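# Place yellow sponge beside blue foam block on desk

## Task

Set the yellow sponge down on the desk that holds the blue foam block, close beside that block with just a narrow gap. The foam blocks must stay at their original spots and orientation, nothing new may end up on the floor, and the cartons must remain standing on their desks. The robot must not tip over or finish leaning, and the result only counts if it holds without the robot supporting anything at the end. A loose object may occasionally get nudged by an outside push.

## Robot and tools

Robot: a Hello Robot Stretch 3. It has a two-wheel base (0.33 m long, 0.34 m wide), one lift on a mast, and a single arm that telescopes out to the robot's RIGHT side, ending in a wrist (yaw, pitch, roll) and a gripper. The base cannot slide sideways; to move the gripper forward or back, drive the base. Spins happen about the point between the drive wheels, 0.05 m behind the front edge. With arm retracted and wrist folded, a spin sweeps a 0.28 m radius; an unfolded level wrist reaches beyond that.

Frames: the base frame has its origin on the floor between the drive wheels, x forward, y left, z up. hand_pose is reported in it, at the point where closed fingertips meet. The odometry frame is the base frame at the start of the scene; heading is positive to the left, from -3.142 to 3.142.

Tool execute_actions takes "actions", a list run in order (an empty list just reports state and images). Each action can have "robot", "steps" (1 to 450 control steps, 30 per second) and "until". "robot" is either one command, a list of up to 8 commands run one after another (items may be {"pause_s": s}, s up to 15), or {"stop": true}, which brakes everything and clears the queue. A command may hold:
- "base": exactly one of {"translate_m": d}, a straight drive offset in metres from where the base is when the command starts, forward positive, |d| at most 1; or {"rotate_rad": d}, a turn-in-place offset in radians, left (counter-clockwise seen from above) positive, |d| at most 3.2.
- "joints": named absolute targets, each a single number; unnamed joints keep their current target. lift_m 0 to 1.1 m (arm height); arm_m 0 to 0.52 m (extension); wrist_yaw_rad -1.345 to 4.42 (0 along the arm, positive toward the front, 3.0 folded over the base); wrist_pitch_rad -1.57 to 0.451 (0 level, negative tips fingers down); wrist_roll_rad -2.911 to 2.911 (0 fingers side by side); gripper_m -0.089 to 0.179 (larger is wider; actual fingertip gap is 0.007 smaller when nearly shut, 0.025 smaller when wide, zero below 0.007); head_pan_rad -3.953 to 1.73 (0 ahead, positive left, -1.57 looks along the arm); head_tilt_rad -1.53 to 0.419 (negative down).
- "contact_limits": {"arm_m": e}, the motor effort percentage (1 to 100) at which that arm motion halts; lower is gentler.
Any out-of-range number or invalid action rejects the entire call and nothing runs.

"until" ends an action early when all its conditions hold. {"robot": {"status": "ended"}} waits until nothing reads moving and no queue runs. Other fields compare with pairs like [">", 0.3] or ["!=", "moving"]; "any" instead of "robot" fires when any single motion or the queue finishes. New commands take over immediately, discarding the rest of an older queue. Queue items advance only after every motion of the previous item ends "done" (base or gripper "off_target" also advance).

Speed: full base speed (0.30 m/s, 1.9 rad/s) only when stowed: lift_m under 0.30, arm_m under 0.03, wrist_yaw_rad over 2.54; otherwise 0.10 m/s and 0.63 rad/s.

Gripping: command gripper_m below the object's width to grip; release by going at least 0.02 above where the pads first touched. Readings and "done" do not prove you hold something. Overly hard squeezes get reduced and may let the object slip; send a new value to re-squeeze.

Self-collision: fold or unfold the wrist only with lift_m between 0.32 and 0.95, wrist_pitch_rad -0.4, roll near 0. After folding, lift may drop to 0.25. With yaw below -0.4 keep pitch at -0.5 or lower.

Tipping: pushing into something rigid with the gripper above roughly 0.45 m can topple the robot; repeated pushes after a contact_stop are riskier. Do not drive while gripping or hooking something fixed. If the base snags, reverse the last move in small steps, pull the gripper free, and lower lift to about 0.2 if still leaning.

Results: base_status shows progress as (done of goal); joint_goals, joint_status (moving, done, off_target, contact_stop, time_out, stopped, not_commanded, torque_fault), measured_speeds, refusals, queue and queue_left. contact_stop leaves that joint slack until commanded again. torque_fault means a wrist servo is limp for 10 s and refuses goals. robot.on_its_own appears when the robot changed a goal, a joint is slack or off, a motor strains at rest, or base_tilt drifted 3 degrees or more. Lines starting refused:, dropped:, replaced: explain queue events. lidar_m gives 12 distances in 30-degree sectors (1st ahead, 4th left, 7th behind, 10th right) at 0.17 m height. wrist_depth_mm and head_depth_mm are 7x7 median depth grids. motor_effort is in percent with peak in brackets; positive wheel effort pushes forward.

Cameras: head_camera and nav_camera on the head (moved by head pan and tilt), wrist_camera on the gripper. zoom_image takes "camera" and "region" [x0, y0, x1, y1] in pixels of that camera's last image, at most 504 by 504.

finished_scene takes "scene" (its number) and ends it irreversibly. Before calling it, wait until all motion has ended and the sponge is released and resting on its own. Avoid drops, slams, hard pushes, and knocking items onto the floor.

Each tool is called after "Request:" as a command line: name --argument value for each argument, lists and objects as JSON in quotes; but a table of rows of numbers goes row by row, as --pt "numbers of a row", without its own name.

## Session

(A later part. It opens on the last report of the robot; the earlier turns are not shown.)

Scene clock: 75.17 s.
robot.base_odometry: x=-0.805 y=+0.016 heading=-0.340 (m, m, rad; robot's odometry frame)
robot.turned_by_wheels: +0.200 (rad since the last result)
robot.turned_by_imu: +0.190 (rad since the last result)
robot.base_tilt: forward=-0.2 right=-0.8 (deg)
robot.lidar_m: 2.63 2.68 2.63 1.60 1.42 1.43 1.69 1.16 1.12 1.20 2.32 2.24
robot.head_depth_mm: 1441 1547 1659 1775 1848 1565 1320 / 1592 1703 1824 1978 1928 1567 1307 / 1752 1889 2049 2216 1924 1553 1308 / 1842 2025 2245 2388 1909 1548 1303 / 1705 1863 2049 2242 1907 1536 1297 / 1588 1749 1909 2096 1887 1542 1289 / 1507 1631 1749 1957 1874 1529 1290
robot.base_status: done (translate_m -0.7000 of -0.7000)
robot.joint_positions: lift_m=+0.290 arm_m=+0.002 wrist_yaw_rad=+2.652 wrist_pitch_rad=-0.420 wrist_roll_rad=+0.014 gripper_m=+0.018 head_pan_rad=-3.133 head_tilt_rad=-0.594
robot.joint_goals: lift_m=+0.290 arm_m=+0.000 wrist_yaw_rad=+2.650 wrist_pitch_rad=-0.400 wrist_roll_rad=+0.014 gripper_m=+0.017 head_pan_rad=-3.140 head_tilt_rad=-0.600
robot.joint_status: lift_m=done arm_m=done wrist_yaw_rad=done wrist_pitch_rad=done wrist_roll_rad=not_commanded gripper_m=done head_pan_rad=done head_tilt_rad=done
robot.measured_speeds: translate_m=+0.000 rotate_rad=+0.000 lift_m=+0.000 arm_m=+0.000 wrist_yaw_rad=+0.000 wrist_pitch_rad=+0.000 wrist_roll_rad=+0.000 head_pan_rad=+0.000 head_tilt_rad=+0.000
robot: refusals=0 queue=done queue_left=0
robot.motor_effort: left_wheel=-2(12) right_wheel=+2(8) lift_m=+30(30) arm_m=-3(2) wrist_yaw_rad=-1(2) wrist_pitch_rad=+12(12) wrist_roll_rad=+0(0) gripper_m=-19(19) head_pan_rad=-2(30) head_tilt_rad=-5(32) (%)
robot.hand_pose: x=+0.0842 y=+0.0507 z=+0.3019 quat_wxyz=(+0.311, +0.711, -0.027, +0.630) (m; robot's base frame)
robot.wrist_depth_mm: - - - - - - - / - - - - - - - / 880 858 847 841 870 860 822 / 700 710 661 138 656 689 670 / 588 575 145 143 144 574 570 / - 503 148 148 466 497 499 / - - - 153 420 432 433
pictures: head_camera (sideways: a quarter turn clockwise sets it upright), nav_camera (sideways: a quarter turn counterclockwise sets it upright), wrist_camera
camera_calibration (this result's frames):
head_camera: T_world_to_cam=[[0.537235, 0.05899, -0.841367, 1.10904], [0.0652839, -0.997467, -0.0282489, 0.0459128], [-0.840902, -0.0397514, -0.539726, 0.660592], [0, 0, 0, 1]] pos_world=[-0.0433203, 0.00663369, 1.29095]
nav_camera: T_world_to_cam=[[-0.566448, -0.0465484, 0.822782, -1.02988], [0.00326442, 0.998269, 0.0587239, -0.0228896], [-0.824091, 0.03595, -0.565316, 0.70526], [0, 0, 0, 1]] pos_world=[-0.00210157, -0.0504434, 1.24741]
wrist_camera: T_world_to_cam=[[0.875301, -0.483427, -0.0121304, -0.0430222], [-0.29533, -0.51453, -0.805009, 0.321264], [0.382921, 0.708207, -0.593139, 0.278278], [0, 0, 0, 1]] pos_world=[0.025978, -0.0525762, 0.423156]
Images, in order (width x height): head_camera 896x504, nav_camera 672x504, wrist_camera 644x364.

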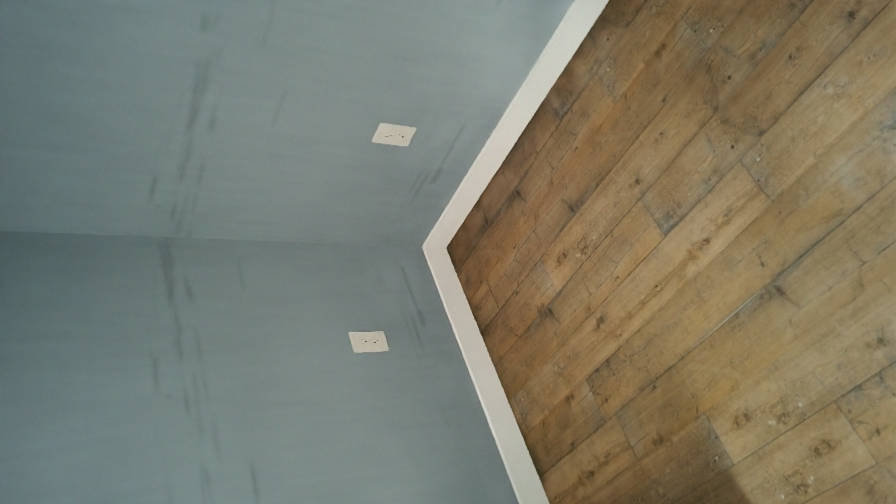

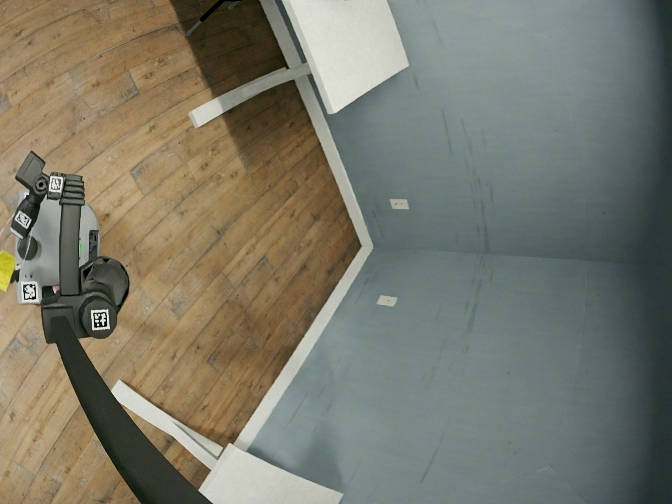

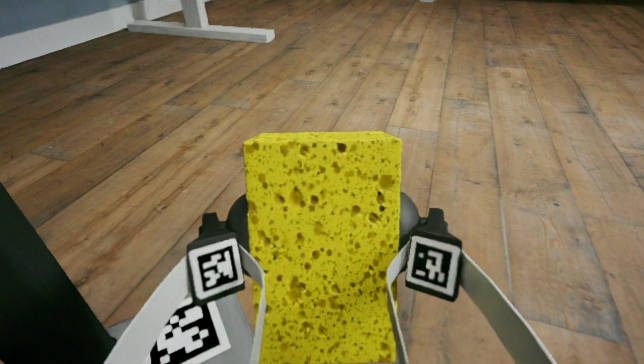

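The path into the corner between the two desks is clear, so I'll back up another metre and check behind both rows of cartons.

Request:
execute_actions --actions '[{"robot":{"base":{"translate_m":-1.0},"joints":{"head_pan_rad":-1.05,"head_tilt_rad":-0.45}},"steps":300,"until":{"robot":{"status":"ended"}}}]'

Request:
execute_actions --actions '[{"robot":{"joints":{"head_pan_rad":0.9,"head_tilt_rad":-0.45}},"steps":300,"until":{"robot":{"status":"ended"}}}]'

Scene clock: 84.83 s.
robot.base_odometry: x=-1.748 y=+0.349 heading=-0.340 (m, m, rad; robot's odometry frame)
robot.turned_by_wheels: +0.000 (rad since the last result)
robot.turned_by_imu: -0.003 (rad since the last result)
robot.base_tilt: forward=-0.2 right=-0.8 (deg)
robot.lidar_m: 3.54 3.46 0.87 0.85 0.75 0.75 0.89 0.90 0.90 0.75 1.38 3.00
robot.head_depth_mm: 1740 1784 1791 1479 1035 791 944 / 2175 2212 2166 1433 1025 788 1367 / 2723 2849 2879 1002 1007 784 1362 / 2655 2940 3020 1265 1016 782 1331 / 2672 2837 3007 1636 2013 1699 1417 / 2583 2776 2977 3108 2241 1755 1424 / 2509 2674 2913 3075 2263 1715 1414
robot.base_status: done (translate_m -1.0000 of -1.0000)
robot.joint_positions: lift_m=+0.290 arm_m=+0.002 wrist_yaw_rad=+2.652 wrist_pitch_rad=-0.420 wrist_roll_rad=+0.014 gripper_m=+0.018 head_pan_rad=-1.057 head_tilt_rad=-0.458
robot.joint_goals: lift_m=+0.290 arm_m=+0.000 wrist_yaw_rad=+2.650 wrist_pitch_rad=-0.400 wrist_roll_rad=+0.014 gripper_m=+0.017 head_pan_rad=-1.050 head_tilt_rad=-0.450
robot.joint_status: lift_m=done arm_m=done wrist_yaw_rad=done wrist_pitch_rad=done wrist_roll_rad=not_commanded gripper_m=done head_pan_rad=done head_tilt_rad=done
robot.measured_speeds: translate_m=+0.000 rotate_rad=+0.000 lift_m=+0.000 arm_m=+0.000 wrist_yaw_rad=+0.000 wrist_pitch_rad=+0.000 wrist_roll_rad=+0.000 head_pan_rad=+0.000 head_tilt_rad=+0.000
robot: refusals=0 queue=done queue_left=0
robot.motor_effort: left_wheel=-1(11) right_wheel=+2(5) lift_m=+30(30) arm_m=-4(3) wrist_yaw_rad=-1(1) wrist_pitch_rad=+12(12) wrist_roll_rad=-1(0) gripper_m=-19(18) head_pan_rad=+2(32) head_tilt_rad=+5(25) (%)
robot.hand_pose: x=+0.0842 y=+0.0507 z=+0.3020 quat_wxyz=(+0.311, +0.711, -0.027, +0.630) (m; robot's base frame)
robot.wrist_depth_mm: 748 989 - - - - - / 754 - - 998 - - - / 775 860 890 839 844 839 845 / 713 700 683 138 652 692 680 / 594 574 144 143 144 581 566 / - 497 149 148 461 503 492 / - - - 154 422 429 433
pictures: head_camera (sideways: a quarter turn clockwise sets it upright), nav_camera (sideways: a quarter turn counterclockwise sets it upright), wrist_camera
camera_calibration (this result's frames):
head_camera: T_world_to_cam=[[-0.253248, 0.338253, -0.906339, 1.1986], [0.843483, 0.535971, -0.0356567, 0.0508156], [0.47371, -0.773512, -0.421044, 0.498148], [0, 0, 0, 1]] pos_world=[0.0247046, -0.0473435, 1.2979]
nav_camera: T_world_to_cam=[[0.257598, -0.371794, 0.891859, -1.12499], [-0.879067, -0.473328, 0.0565841, -0.0147318], [0.401104, -0.79858, -0.44876, 0.546133], [0, 0, 0, 1]] pos_world=[0.0577884, 0.0108932, 1.24925]
wrist_camera: T_world_to_cam=[[0.875279, -0.483466, -0.0121314, -0.0430279], [-0.295334, -0.51448, -0.805039, 0.321285], [0.382968, 0.708217, -0.593097, 0.278262], [0, 0, 0, 1]] pos_world=[0.0259823, -0.052578, 0.423162]
Images, in order (width x height): head_camera 896x504, nav_camera 672x504, wrist_camera 644x364.

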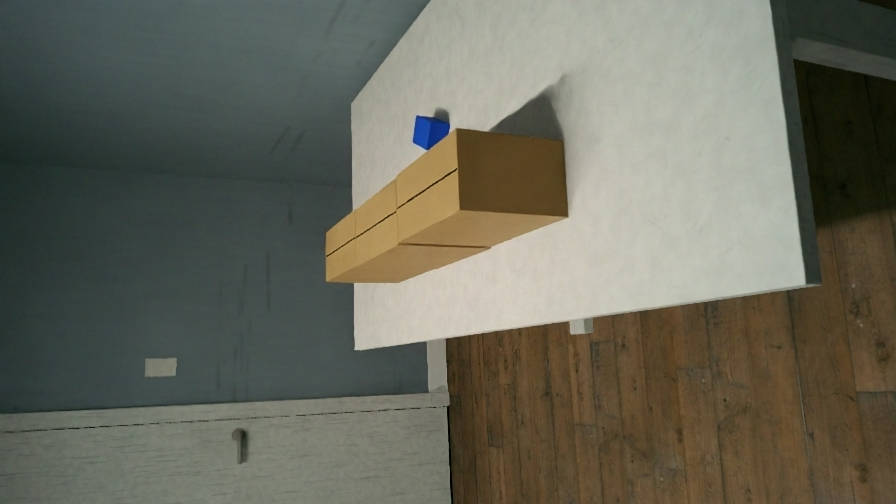

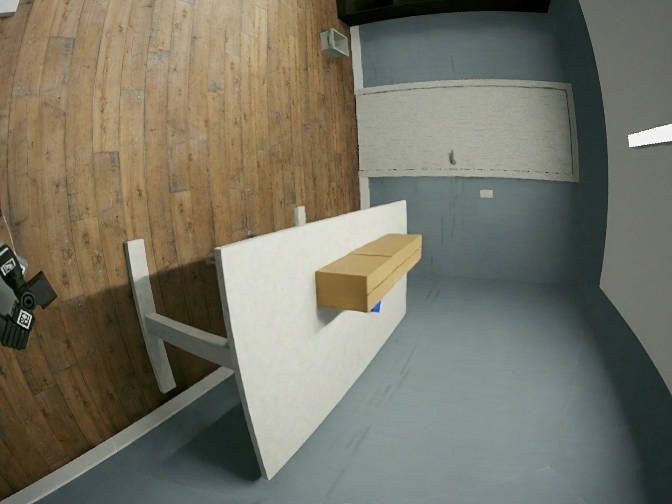

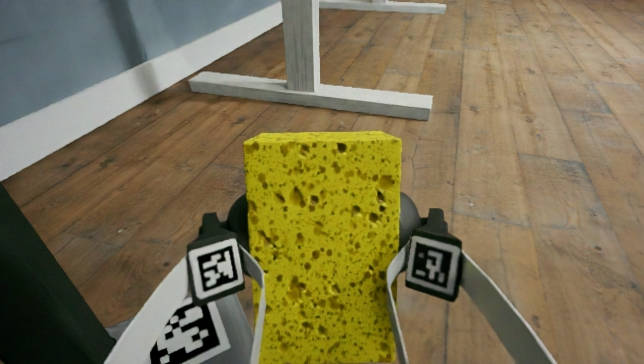

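Scene clock: 86.30 s.
robot.base_odometry: x=-1.748 y=+0.349 heading=-0.340 (m, m, rad; robot's odometry frame)
robot.turned_by_wheels: +0.000 (rad since the last result)
robot.turned_by_imu: +0.000 (rad since the last result)
robot.base_tilt: forward=-0.2 right=-0.9 (deg)
robot.lidar_m: 3.52 3.45 0.88 0.85 0.75 0.75 0.90 0.90 0.90 0.75 1.38 2.98
robot.head_depth_mm: 3256 3582 3732 3329 2368 1777 1450 / 3326 3576 3785 1798 1123 1664 1442 / 3432 3604 1945 1134 1023 1658 1432 / 3368 3591 3499 1184 1015 1697 1431 / 2386 2519 2318 1426 1012 1603 1320 / 1800 1885 1929 1422 1001 1640 1344 / 1437 1496 1556 1413 993 1665 1420
robot.base_status: done (translate_m -1.0000 of -1.0000)
robot.joint_positions: lift_m=+0.290 arm_m=+0.002 wrist_yaw_rad=+2.652 wrist_pitch_rad=-0.420 wrist_roll_rad=+0.014 gripper_m=+0.018 head_pan_rad=+0.893 head_tilt_rad=-0.458
robot.joint_goals: lift_m=+0.290 arm_m=+0.000 wrist_yaw_rad=+2.650 wrist_pitch_rad=-0.400 wrist_roll_rad=+0.014 gripper_m=+0.017 head_pan_rad=+0.900 head_tilt_rad=-0.450
robot.joint_status: lift_m=done arm_m=done wrist_yaw_rad=done wrist_pitch_rad=done wrist_roll_rad=not_commanded gripper_m=done head_pan_rad=done head_tilt_rad=done
robot.measured_speeds: translate_m=+0.000 rotate_rad=+0.000 lift_m=+0.000 arm_m=+0.000 wrist_yaw_rad=+0.000 wrist_pitch_rad=+0.000 wrist_roll_rad=+0.000 head_pan_rad=+0.000 head_tilt_rad=+0.000
robot: refusals=0 queue=done queue_left=0
robot.motor_effort: left_wheel=-1(1) right_wheel=+2(1) lift_m=+30(30) arm_m=-2(2) wrist_yaw_rad=-1(0) wrist_pitch_rad=+12(12) wrist_roll_rad=+0(1) gripper_m=-19(20) head_pan_rad=+3(32) head_tilt_rad=+6(6) (%)
robot.hand_pose: x=+0.0842 y=+0.0507 z=+0.3020 quat_wxyz=(+0.311, +0.711, -0.027, +0.630) (m; robot's base frame)
robot.wrist_depth_mm: 754 967 - - - - - / 766 - - - - - - / 759 855 850 866 871 860 858 / 705 701 675 139 665 693 694 / 581 585 145 143 144 577 573 / - 498 149 148 470 491 493 / - - - 153 427 437 428
pictures: head_camera (sideways: a quarter turn clockwise sets it upright), nav_camera (sideways: a quarter turn counterclockwise sets it upright), wrist_camera
camera_calibration (this result's frames):
head_camera: T_world_to_cam=[[-0.220492, -0.360444, -0.906346, 1.19841], [-0.810094, 0.585215, -0.0356577, 0.0609037], [0.54326, 0.726363, -0.421028, 0.497703], [0, 0, 0, 1]] pos_world=[0.0431958, 0.0348059, 1.2979]
nav_camera: T_world_to_cam=[[0.250042, 0.376899, 0.891867, -1.12495], [0.765069, -0.641457, 0.0565838, -0.0247606], [0.593421, 0.668192, -0.448745, 0.54494], [0, 0, 0, 1]] pos_world=[-0.0231495, 0.0439868, 1.24925]
wrist_camera: T_world_to_cam=[[0.875279, -0.483466, -0.0121313, -0.043028], [-0.295334, -0.51448, -0.80504, 0.321285], [0.382968, 0.708217, -0.593097, 0.278262], [0, 0, 0, 1]] pos_world=[0.0259823, -0.052578, 0.423162]
Images, in order (width x height): head_camera 896x504, nav_camera 672x504, wrist_camera 644x364.

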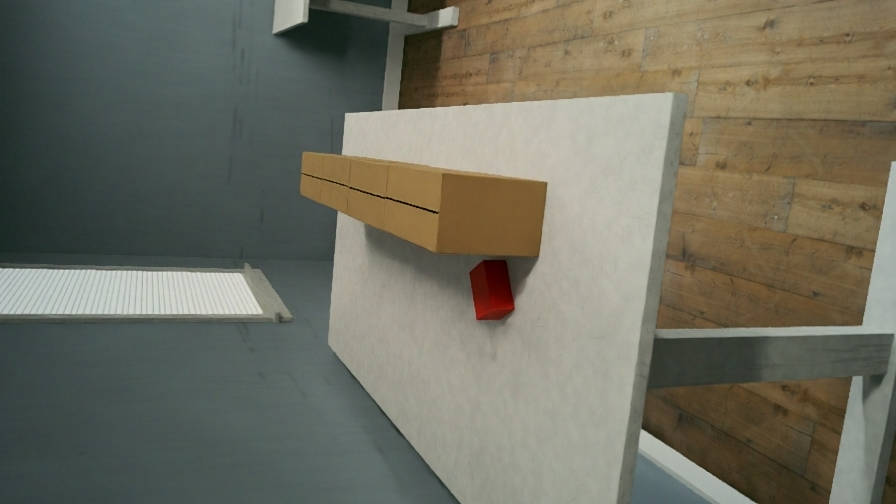

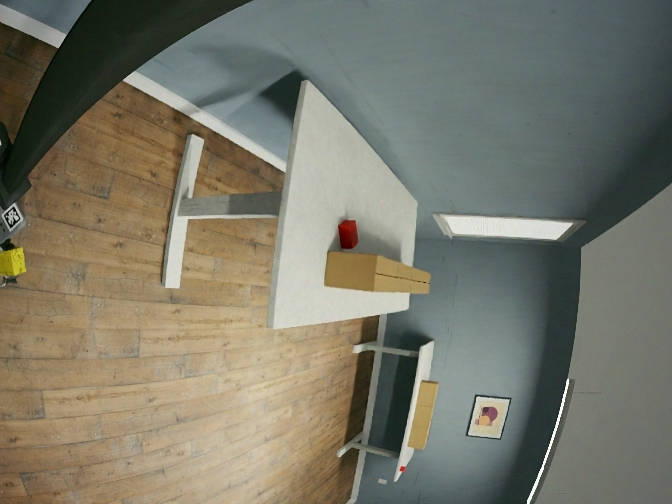

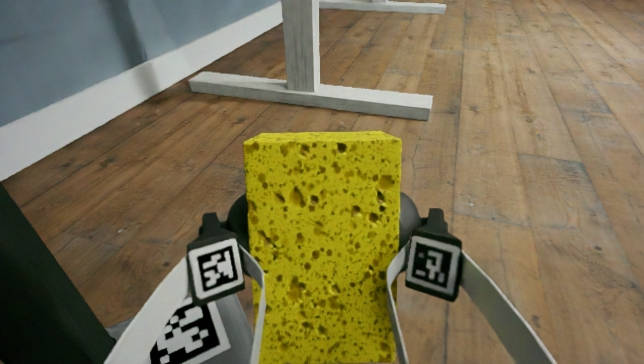

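Request:
execute_actions --actions '[{"robot":[{"base":{"translate_m":0.175},"joints":{"head_pan_rad":-0.4,"head_tilt_rad":-0.85}},{"base":{"rotate_rad":-0.87},"joints":{"lift_m":0.5}}],"steps":300,"until":{"robot":{"status":"ended"}}}]'

Scene clock: 107.50 s.
robot.base_odometry: x=-1.583 y=+0.291 heading=-1.210 (m, m, rad; robot's odometry frame)
robot.turned_by_wheels: -0.870 (rad since the last result)
robot.turned_by_imu: -0.856 (rad since the last result)
robot.base_tilt: forward=-0.3 right=-0.8 (deg)
robot.lidar_m: 1.29 2.96 3.66 1.99 1.28 0.91 0.87 0.89 1.08 1.03 0.75 0.76
robot.head_depth_mm: 1444 1253 968 795 1144 1339 1171 / 1612 1240 965 786 1462 1320 1165 / 1734 889 939 786 1437 1297 1165 / 1642 963 958 820 1495 1299 1165 / 1239 1173 1020 1742 1508 1325 1157 / 1708 1391 2181 1806 1505 1315 1164 / 2509 2722 2173 1809 1513 1319 1161
robot.base_status: done (rotate_rad -0.8698 of -0.8700)
robot.joint_positions: lift_m=+0.500 arm_m=+0.002 wrist_yaw_rad=+2.652 wrist_pitch_rad=-0.420 wrist_roll_rad=+0.014 gripper_m=+0.018 head_pan_rad=-0.393 head_tilt_rad=-0.840
robot.joint_goals: lift_m=+0.500 arm_m=+0.000 wrist_yaw_rad=+2.650 wrist_pitch_rad=-0.400 wrist_roll_rad=+0.014 gripper_m=+0.017 head_pan_rad=-0.400 head_tilt_rad=-0.850
robot.joint_status: lift_m=done arm_m=done wrist_yaw_rad=done wrist_pitch_rad=done wrist_roll_rad=not_commanded gripper_m=done head_pan_rad=done head_tilt_rad=done
robot.measured_speeds: translate_m=+0.000 rotate_rad=+0.000 lift_m=+0.000 arm_m=+0.000 wrist_yaw_rad=+0.000 wrist_pitch_rad=+0.000 wrist_roll_rad=+0.000 head_pan_rad=+0.000 head_tilt_rad=+0.000
robot: refusals=0 queue=done queue_left=0
robot.motor_effort: left_wheel=+4(11) right_wheel=-3(8) lift_m=+30(30) arm_m=-2(3) wrist_yaw_rad=-1(1) wrist_pitch_rad=+11(12) wrist_roll_rad=+0(0) gripper_m=-19(20) head_pan_rad=-2(31) head_tilt_rad=-7(41) (%)
robot.hand_pose: x=+0.0842 y=+0.0507 z=+0.5120 quat_wxyz=(+0.311, +0.711, -0.027, +0.630) (m; robot's base frame)
robot.wrist_depth_mm: - - - - - - - / - - - - - - - / - - - - - - - / - - - 138 969 - - / 858 868 145 143 144 864 877 / - 759 429 148 699 739 738 / - 662 641 154 644 651 652
pictures: head_camera (sideways: a quarter turn clockwise sets it upright), nav_camera (sideways: a quarter turn counterclockwise sets it upright), wrist_camera
camera_calibration (this result's frames):
head_camera: T_world_to_cam=[[-0.692239, 0.228248, -0.684622, 0.912231], [0.325173, 0.945558, -0.0135478, 0.0251815], [0.644257, -0.231999, -0.728772, 0.897446], [0, 0, 0, 1]] pos_world=[0.0451073, -0.0238196, 1.27891]
nav_camera: T_world_to_cam=[[0.709256, -0.249047, 0.659493, -0.824841], [-0.379788, -0.923136, 0.0598375, -0.0219837], [0.5939, -0.292907, -0.749325, 0.935958], [0, 0, 0, 1]] pos_world=[0.020809, 0.0484311, 1.24663]
wrist_camera: T_world_to_cam=[[0.875234, -0.483547, -0.0121387, -0.0404833], [-0.295245, -0.514188, -0.805259, 0.490532], [0.383139, 0.708374, -0.5928, 0.40264], [0, 0, 0, 1]] pos_world=[0.0259925, -0.0525698, 0.633199]
Images, in order (width x height): head_camera 896x504, nav_camera 672x504, wrist_camera 644x364.

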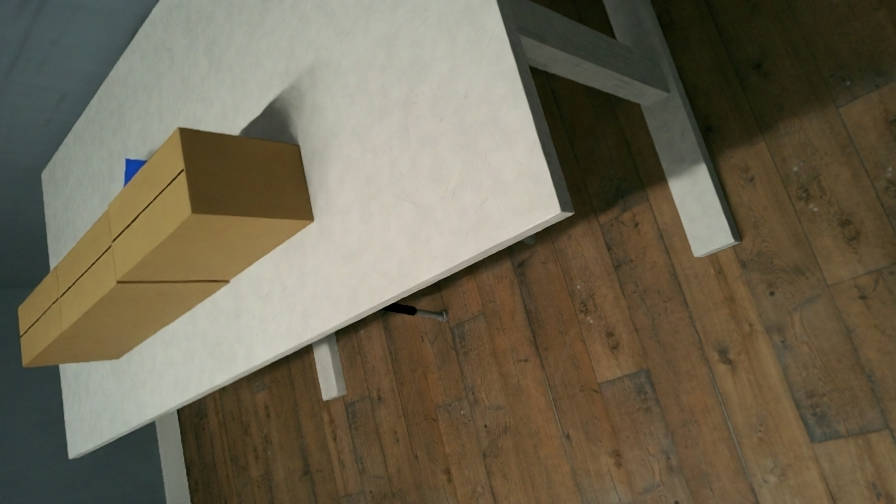

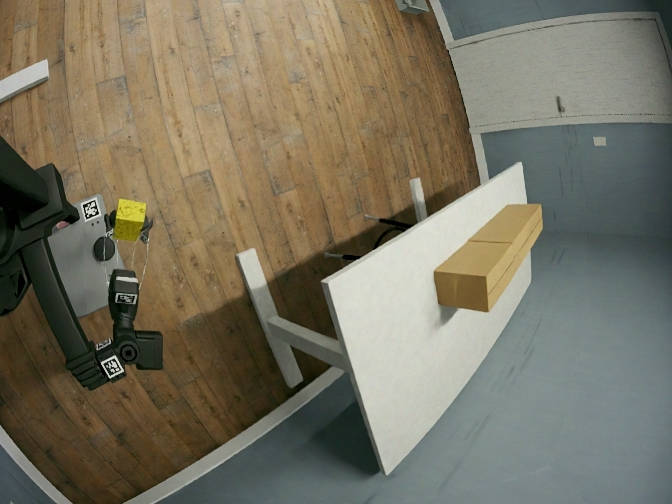

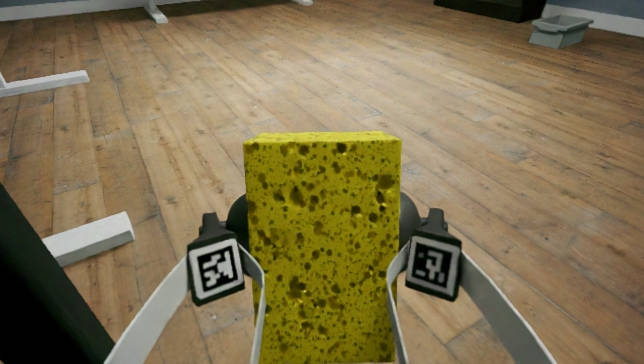

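Request:
execute_actions --actions '[{"robot":{"base":{"translate_m":1.0},"joints":{"lift_m":1.09,"head_pan_rad":-1.3,"head_tilt_rad":-0.8}},"steps":450,"until":{"robot":{"lift_m":[">",0.82]}}},{"robot":{"joints":{"wrist_yaw_rad":1.57}},"steps":100,"until":{"robot":{"wrist_yaw_rad":["<",1.75],"lift_m":[">",0.9]}}},{"robot":{"joints":{"wrist_pitch_rad":-1.57}},"steps":300,"until":{"robot":{"lift_m":[">",1.08],"wrist_pitch_rad":["<",-1.5]}}}]'

Request:
execute_actions --actions '[{"robot":{"joints":{"arm_m":0.47}},"steps":300,"until":{"robot":{"status":"ended"}}}]'

Scene clock: 124.67 s.
robot.base_odometry: x=-1.396 y=-0.203 heading=-1.210 (m, m, rad; robot's odometry frame)
robot.turned_by_wheels: +0.000 (rad since the last result)
robot.turned_by_imu: +0.002 (rad since the last result)
robot.base_tilt: forward=+0.0 right=-0.8 (deg)
robot.lidar_m: 2.34 2.41 3.08 3.30 2.05 1.16 1.39 1.44 1.06 0.54 0.87 0.60
robot.head_depth_mm: 842 951 1016 825 725 599 - / 871 976 1023 823 - - 286 / 896 1012 1019 832 - 567 525 / 917 1042 1015 816 700 575 533 / 943 1076 1008 815 683 584 542 / 973 1112 1009 600 645 585 1126 / 999 1151 1006 557 634 585 1153
robot.base_status: moving (translate_m +0.5277 of +1.0000)
robot.joint_positions: lift_m=+1.081 arm_m=+0.002 wrist_yaw_rad=+1.573 wrist_pitch_rad=-1.559 wrist_roll_rad=+0.014 gripper_m=+0.018 head_pan_rad=-1.293 head_tilt_rad=-0.804
robot.joint_goals: lift_m=+1.090 arm_m=+0.000 wrist_yaw_rad=+1.570 wrist_pitch_rad=-1.570 wrist_roll_rad=+0.014 gripper_m=+0.017 head_pan_rad=-1.300 head_tilt_rad=-0.800
robot.joint_status: lift_m=moving arm_m=done wrist_yaw_rad=moving wrist_pitch_rad=moving wrist_roll_rad=not_commanded gripper_m=done head_pan_rad=done head_tilt_rad=done
robot.measured_speeds: translate_m=+0.100 rotate_rad=+0.000 lift_m=+0.064 arm_m=+0.000 wrist_yaw_rad=+0.000 wrist_pitch_rad=+0.000 wrist_roll_rad=+0.000 head_pan_rad=+0.000 head_tilt_rad=+0.000
robot: refusals=0 queue=running queue_left=0
robot.motor_effort: left_wheel=+6(9) right_wheel=-2(2) lift_m=+29(30) arm_m=-3(3) wrist_yaw_rad=-3(1) wrist_pitch_rad=-2(9) wrist_roll_rad=+0(0) gripper_m=-19(20) head_pan_rad=-2(29) head_tilt_rad=+2(11) (%)
robot.hand_pose: x=-0.0424 y=-0.1473 z=+0.9627 quat_wxyz=(+0.707, +0.707, -0.008, +0.000) (m; robot's base frame)
robot.wrist_depth_mm: - - - - 376 374 381 / - - - - 385 385 384 / - - - 137 390 401 398 / - - - 139 407 408 412 / - - 144 143 145 - - / - - - 148 - - - / - - - 153 - - -
pictures: head_camera (sideways: a quarter turn clockwise sets it upright), nav_camera (sideways: a quarter turn counterclockwise sets it upright), wrist_camera
camera_calibration (this result's frames):
head_camera: T_world_to_cam=[[-0.244717, 0.659628, -0.710637, 0.943402], [0.942871, 0.332785, -0.0157926, 0.0243368], [0.226072, -0.673903, -0.703382, 0.866975], [0, 0, 0, 1]] pos_world=[0.0119218, -0.0461356, 1.28062]
nav_camera: T_world_to_cam=[[0.239257, -0.686752, 0.686387, -0.857019], [-0.959723, -0.274487, 0.0599018, -0.0185326], [0.147267, -0.673074, -0.724765, 0.906743], [0, 0, 0, 1]] pos_world=[0.0537285, 0.0166582, 1.24653]
wrist_camera: T_world_to_cam=[[-0.0160426, -0.999831, 0.00893311, -0.154095], [-0.979381, 0.0175126, 0.201261, -0.205435], [-0.201383, -0.00552018, -0.979497, 1.10095], [0, 0, 0, 1]] pos_world=[0.0180414, -0.144393, 1.1211]
Images, in order (width x height): head_camera 896x504, nav_camera 672x504, wrist_camera 644x364.

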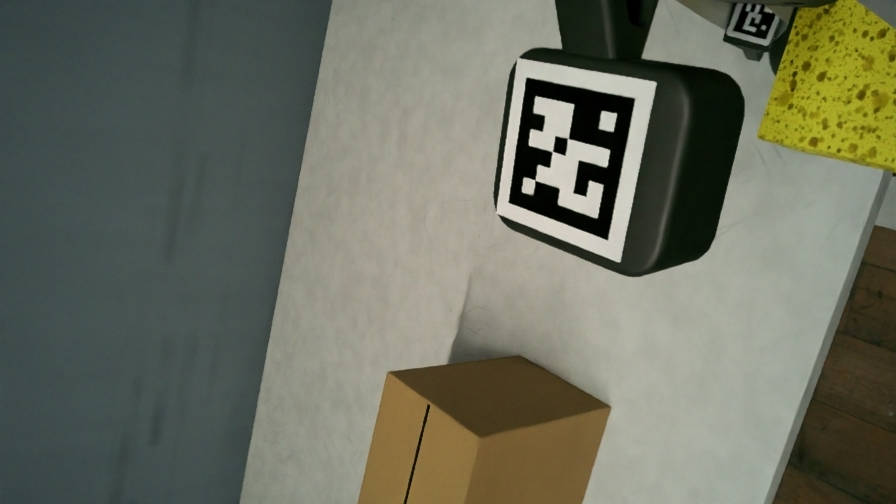

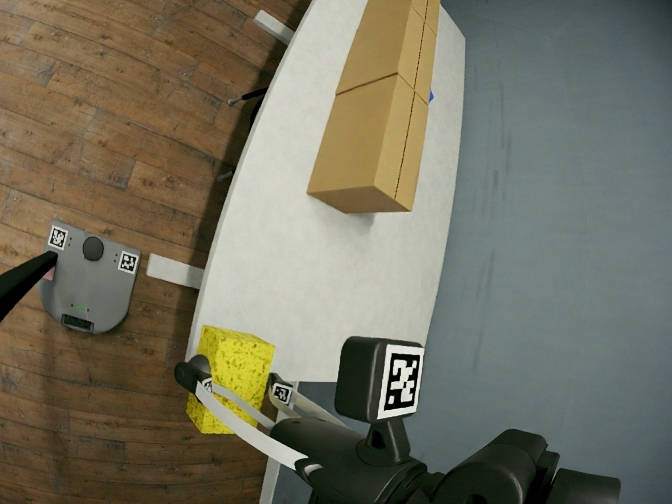

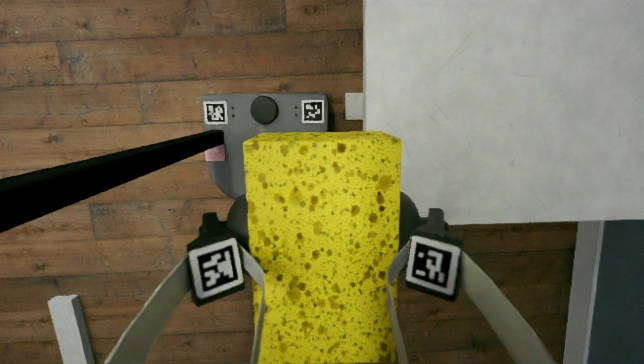

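Scene clock: 130.57 s.
robot.base_odometry: x=-1.230 y=-0.645 heading=-1.210 (m, m, rad; robot's odometry frame)
robot.turned_by_wheels: +0.000 (rad since the last result)
robot.turned_by_imu: +0.000 (rad since the last result)
robot.base_tilt: forward=-0.2 right=-0.8 (deg)
robot.lidar_m: 1.87 1.93 2.23 3.35 2.44 1.56 1.86 1.47 0.69 0.41 0.42 0.92
robot.head_depth_mm: 830 933 965 827 479 543 518 / 853 959 1032 821 490 559 518 / 880 989 1017 556 500 568 516 / 901 1024 1013 555 512 583 524 / 928 1053 1011 552 542 588 533 / 955 1084 1001 554 577 584 1123 / 984 1134 1005 550 619 584 1133
robot.base_status: done (translate_m +1.0000 of +1.0000)
robot.joint_positions: lift_m=+1.090 arm_m=+0.470 wrist_yaw_rad=+1.571 wrist_pitch_rad=-1.559 wrist_roll_rad=+0.014 gripper_m=+0.018 head_pan_rad=-1.293 head_tilt_rad=-0.804
robot.joint_goals: lift_m=+1.090 arm_m=+0.470 wrist_yaw_rad=+1.570 wrist_pitch_rad=-1.570 wrist_roll_rad=+0.014 gripper_m=+0.017 head_pan_rad=-1.300 head_tilt_rad=-0.800
robot.joint_status: lift_m=done arm_m=done wrist_yaw_rad=done wrist_pitch_rad=done wrist_roll_rad=not_commanded gripper_m=done head_pan_rad=done head_tilt_rad=done
robot.measured_speeds: translate_m=+0.000 rotate_rad=+0.000 lift_m=+0.000 arm_m=+0.000 wrist_yaw_rad=+0.000 wrist_pitch_rad=+0.000 wrist_roll_rad=+0.000 head_pan_rad=+0.000 head_tilt_rad=+0.000
robot: refusals=0 queue=done queue_left=0
robot.motor_effort: left_wheel=+3(6) right_wheel=-2(4) lift_m=+30(29) arm_m=+0(2) wrist_yaw_rad=-1(1) wrist_pitch_rad=-2(3) wrist_roll_rad=+0(0) gripper_m=-20(19) head_pan_rad=-2(3) head_tilt_rad=+1(2) (%)
robot.hand_pose: x=-0.0425 y=-0.6150 z=+0.9719 quat_wxyz=(+0.707, +0.707, -0.009, -0.001) (m; robot's base frame)
robot.wrist_depth_mm: 215 307 378 381 381 380 383 / 219 305 394 394 393 386 395 / 224 294 402 399 399 401 404 / 231 290 405 139 412 427 433 / 238 287 145 143 145 437 442 / 248 267 273 148 452 451 453 / 256 269 456 154 461 467 478
pictures: head_camera (sideways: a quarter turn clockwise sets it upright), nav_camera (sideways: a quarter turn counterclockwise sets it upright), wrist_camera
camera_calibration (this result's frames):
head_camera: T_world_to_cam=[[-0.244424, 0.659523, -0.710835, 0.943658], [0.942992, 0.332439, -0.01581, 0.0243586], [0.225882, -0.674176, -0.703181, 0.866716], [0, 0, 0, 1]] pos_world=[0.0119067, -0.0461434, 1.28063]
nav_camera: T_world_to_cam=[[0.238955, -0.686652, 0.686592, -0.857284], [-0.959827, -0.274123, 0.059902, -0.0185322], [0.147079, -0.673324, -0.724571, 0.906492], [0, 0, 0, 1]] pos_world=[0.0537388, 0.0166259, 1.24653]
wrist_camera: T_world_to_cam=[[-0.0180806, -0.999797, 0.00894118, -0.621836], [-0.979253, 0.0195129, 0.2017, -0.198404], [-0.201833, -0.00510882, -0.979407, 1.10751], [0, 0, 0, 1]] pos_world=[0.0180026, -0.61218, 1.13028]
Images, in order (width x height): head_camera 896x504, nav_camera 672x504, wrist_camera 644x364.

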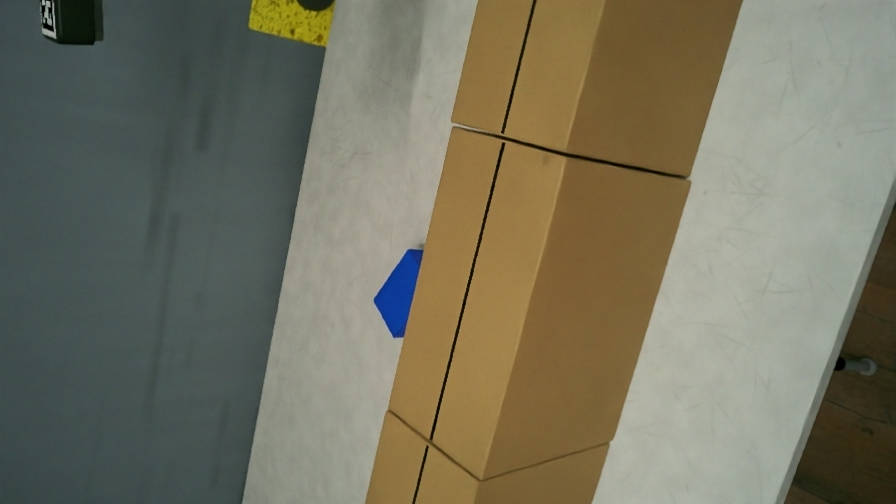

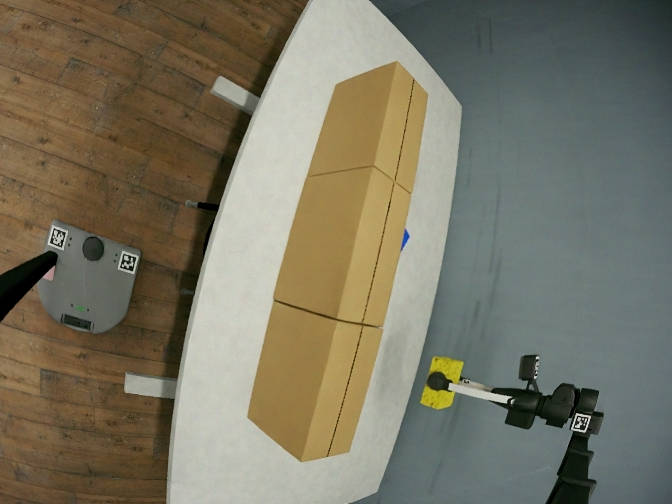

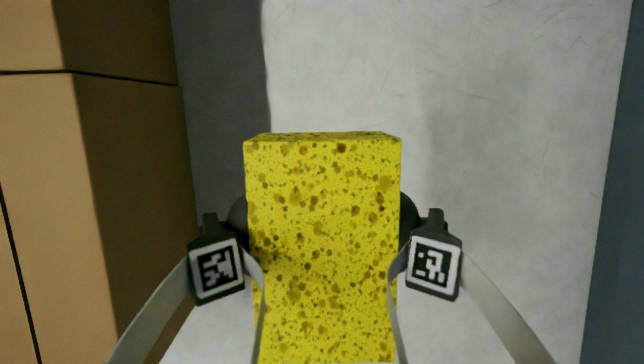

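Request:
execute_actions --actions '[{"robot":{"base":{"translate_m":0.18},"joints":{"lift_m":1.02,"arm_m":0.45}},"steps":300,"until":{"robot":{"status":"ended"}}}]'

Scene clock: 138.13 s.
robot.base_odometry: x=-1.166 y=-0.813 heading=-1.210 (m, m, rad; robot's odometry frame)
robot.turned_by_wheels: +0.000 (rad since the last result)
robot.turned_by_imu: +0.000 (rad since the last result)
robot.base_tilt: forward=-0.2 right=-0.8 (deg)
robot.lidar_m: 1.69 1.75 2.12 3.34 2.55 1.72 2.04 0.81 0.46 0.34 0.34 0.78
robot.head_depth_mm: 828 945 994 803 473 531 518 / 848 953 1020 757 485 557 517 / 868 985 1020 555 496 567 517 / 893 1015 1012 553 508 580 524 / 917 1050 1015 552 541 587 532 / 950 1077 1000 552 573 584 1115 / 979 1127 1004 550 613 583 1131
robot.base_status: done (translate_m +0.1800 of +0.1800)
robot.joint_positions: lift_m=+1.020 arm_m=+0.450 wrist_yaw_rad=+1.571 wrist_pitch_rad=-1.559 wrist_roll_rad=+0.014 gripper_m=+0.018 head_pan_rad=-1.293 head_tilt_rad=-0.804
robot.joint_goals: lift_m=+1.020 arm_m=+0.450 wrist_yaw_rad=+1.570 wrist_pitch_rad=-1.570 wrist_roll_rad=+0.014 gripper_m=+0.017 head_pan_rad=-1.300 head_tilt_rad=-0.800
robot.joint_status: lift_m=done arm_m=done wrist_yaw_rad=done wrist_pitch_rad=done wrist_roll_rad=not_commanded gripper_m=done head_pan_rad=done head_tilt_rad=done
robot.measured_speeds: translate_m=+0.000 rotate_rad=+0.000 lift_m=+0.000 arm_m=+0.000 wrist_yaw_rad=+0.000 wrist_pitch_rad=+0.000 wrist_roll_rad=+0.000 head_pan_rad=+0.000 head_tilt_rad=+0.000
robot: refusals=0 queue=done queue_left=0
robot.motor_effort: left_wheel=+3(7) right_wheel=-3(4) lift_m=+20(31) arm_m=-3(3) wrist_yaw_rad=+0(0) wrist_pitch_rad=-2(2) wrist_roll_rad=+0(0) gripper_m=-19(19) head_pan_rad=-2(2) head_tilt_rad=+2(2) (%)
robot.hand_pose: x=-0.0425 y=-0.5954 z=+0.9025 quat_wxyz=(+0.707, +0.707, -0.009, -0.001) (m; robot's base frame)
robot.wrist_depth_mm: 190 274 315 277 316 312 318 / 189 271 326 286 326 327 328 / 188 270 336 331 338 337 338 / 185 267 340 138 346 347 347 / 184 263 145 143 145 363 363 / 184 242 251 148 374 370 374 / 183 243 385 154 379 386 385
pictures: head_camera (sideways: a quarter turn clockwise sets it upright), nav_camera (sideways: a quarter turn counterclockwise sets it upright), wrist_camera
camera_calibration (this result's frames):
head_camera: T_world_to_cam=[[-0.244424, 0.659523, -0.710835, 0.943659], [0.942992, 0.332439, -0.01581, 0.0243586], [0.225882, -0.674176, -0.703181, 0.866716], [0, 0, 0, 1]] pos_world=[0.0119067, -0.0461434, 1.28063]
nav_camera: T_world_to_cam=[[0.238955, -0.686652, 0.686592, -0.857284], [-0.959827, -0.274123, 0.059902, -0.0185322], [0.147079, -0.673324, -0.724571, 0.906491], [0, 0, 0, 1]] pos_world=[0.0537388, 0.0166259, 1.24653]
wrist_camera: T_world_to_cam=[[-0.0180786, -0.999797, 0.00894494, -0.601651], [-0.979211, 0.0195127, 0.201905, -0.185013], [-0.202038, -0.00510884, -0.979364, 1.03953], [0, 0, 0, 1]] pos_world=[0.0179821, -0.592607, 1.06082]
Images, in order (width x height): head_camera 896x504, nav_camera 672x504, wrist_camera 644x364.

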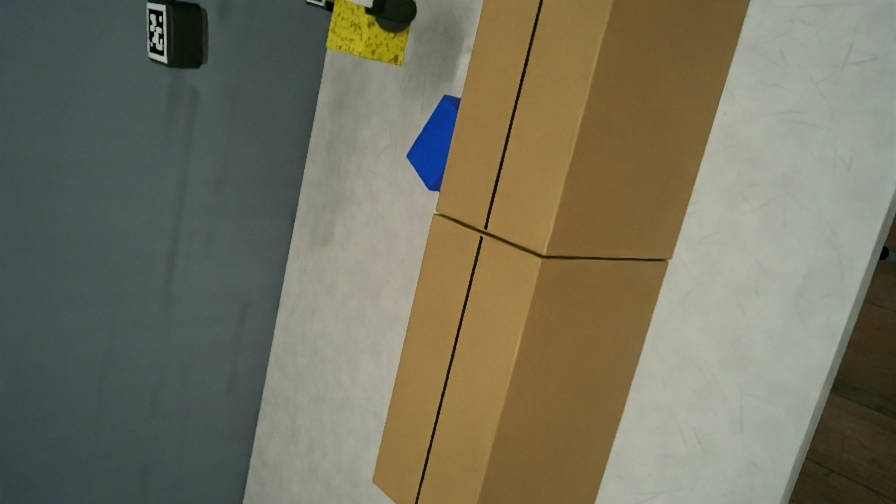

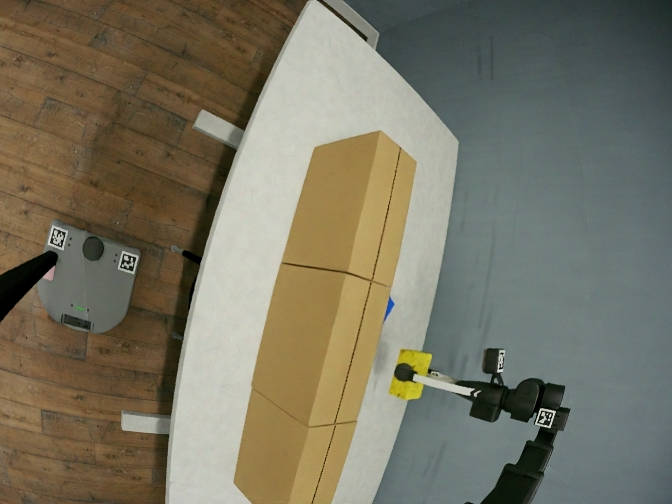

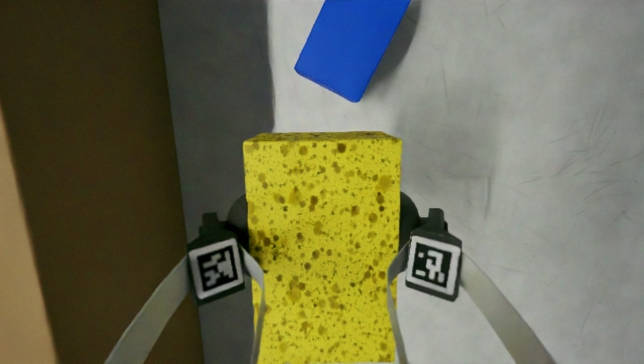

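Request:
zoom_image --camera "wrist_camera" --region '[240, 0, 440, 160]'

Region (240, 0, 440, 160) of wrist_camera's 644x364 image, scaled by 2.520; it fills the top 403 rows of this view, and the rest is white.

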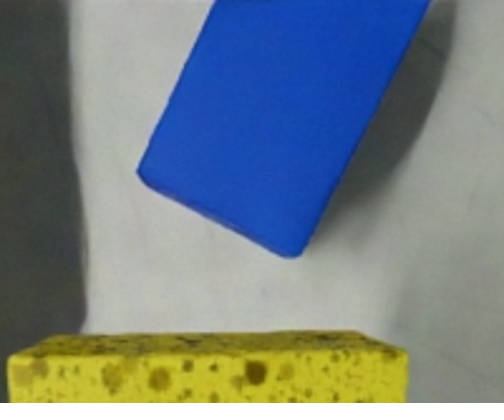

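Request:
execute_actions --actions '[{"robot":{"base":{"translate_m":0.023},"joints":{"lift_m":0.925,"arm_m":0.439,"wrist_yaw_rad":1.138}},"steps":300,"until":{"robot":{"status":"ended"}}}]'

Scene clock: 158.33 s.
robot.base_odometry: x=-1.158 y=-0.835 heading=-1.210 (m, m, rad; robot's odometry frame)
robot.turned_by_wheels: +0.000 (rad since the last result)
robot.turned_by_imu: +0.000 (rad since the last result)
robot.base_tilt: forward=-0.3 right=-0.8 (deg)
robot.lidar_m: 1.67 1.72 2.10 3.41 2.56 1.75 2.06 0.83 0.47 0.33 0.79 0.76
robot.head_depth_mm: 824 924 988 647 471 531 517 / 847 946 1024 754 483 556 516 / 872 982 1016 556 497 566 517 / 897 1010 1016 553 511 581 521 / 925 1045 1009 552 541 588 533 / 953 1079 1008 552 574 585 1111 / 975 1116 1001 549 612 584 1131
robot.base_status: done (translate_m +0.0230 of +0.0230)
robot.joint_positions: lift_m=+0.925 arm_m=+0.439 wrist_yaw_rad=+1.141 wrist_pitch_rad=-1.559 wrist_roll_rad=+0.014 gripper_m=+0.018 head_pan_rad=-1.293 head_tilt_rad=-0.804
robot.joint_goals: lift_m=+0.925 arm_m=+0.439 wrist_yaw_rad=+1.138 wrist_pitch_rad=-1.570 wrist_roll_rad=+0.014 gripper_m=+0.017 head_pan_rad=-1.300 head_tilt_rad=-0.800
robot.joint_status: lift_m=done arm_m=done wrist_yaw_rad=done wrist_pitch_rad=done wrist_roll_rad=not_commanded gripper_m=done head_pan_rad=done head_tilt_rad=done
robot.measured_speeds: translate_m=+0.000 rotate_rad=+0.000 lift_m=+0.000 arm_m=+0.000 wrist_yaw_rad=+0.000 wrist_pitch_rad=+0.000 wrist_roll_rad=+0.000 head_pan_rad=+0.000 head_tilt_rad=+0.000
robot: refusals=0 queue=done queue_left=0
robot.motor_effort: left_wheel=+3(8) right_wheel=-3(5) lift_m=+20(18) arm_m=-3(3) wrist_yaw_rad=-1(1) wrist_pitch_rad=-2(2) wrist_roll_rad=+0(0) gripper_m=-19(21) head_pan_rad=-2(2) head_tilt_rad=+3(2) (%)
robot.hand_pose: x=-0.0407 y=-0.5755 z=+0.8075 quat_wxyz=(+0.691, +0.689, -0.159, -0.152) (m; robot's base frame)
robot.wrist_depth_mm: 227 226 227 186 227 229 229 / 223 232 235 191 236 233 236 / 206 241 239 195 241 244 243 / 189 244 248 138 248 248 252 / 178 228 145 143 145 260 260 / 165 199 199 148 267 269 270 / 154 189 251 153 277 279 280
pictures: head_camera (sideways: a quarter turn clockwise sets it upright), nav_camera (sideways: a quarter turn counterclockwise sets it upright), wrist_camera
camera_calibration (this result's frames):
head_camera: T_world_to_cam=[[-0.244424, 0.659523, -0.710835, 0.943658], [0.942992, 0.332439, -0.01581, 0.0243586], [0.225882, -0.674176, -0.703181, 0.866716], [0, 0, 0, 1]] pos_world=[0.0119067, -0.0461434, 1.28063]
nav_camera: T_world_to_cam=[[0.238955, -0.686652, 0.686592, -0.857284], [-0.959827, -0.274123, 0.059902, -0.0185322], [0.147079, -0.673324, -0.724571, 0.906492], [0, 0, 0, 1]] pos_world=[0.0537388, 0.0166259, 1.24653]
wrist_camera: T_world_to_cam=[[-0.433149, -0.901278, 0.00894666, -0.541127], [-0.88195, 0.425865, 0.202001, 0.073305], [-0.185869, 0.0796058, -0.979345, 0.996366], [0, 0, 0, 1]] pos_world=[0.0154564, -0.59824, 0.965819]
Images, in order (width x height): head_camera 896x504, nav_camera 672x504, wrist_camera 644x364.

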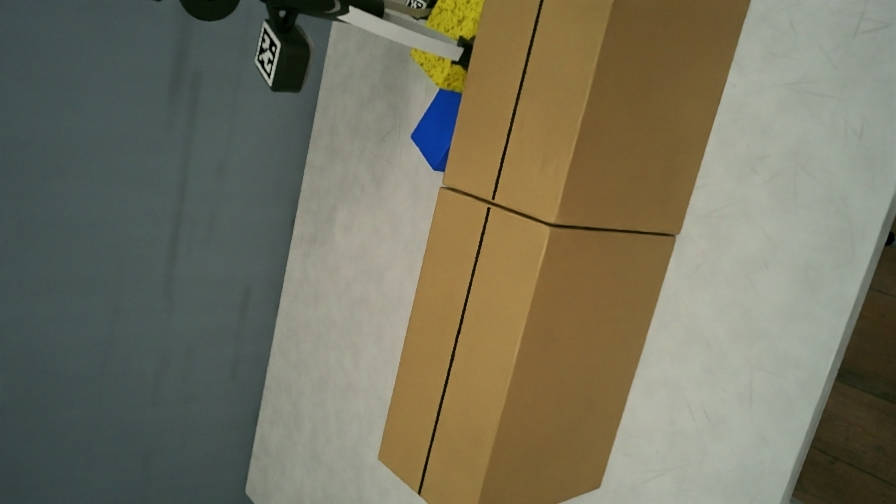

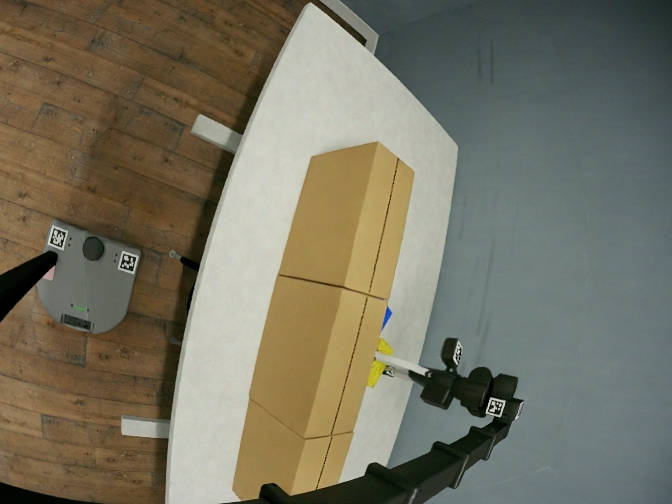

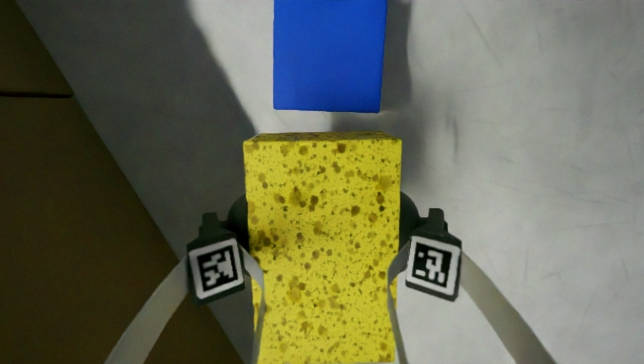

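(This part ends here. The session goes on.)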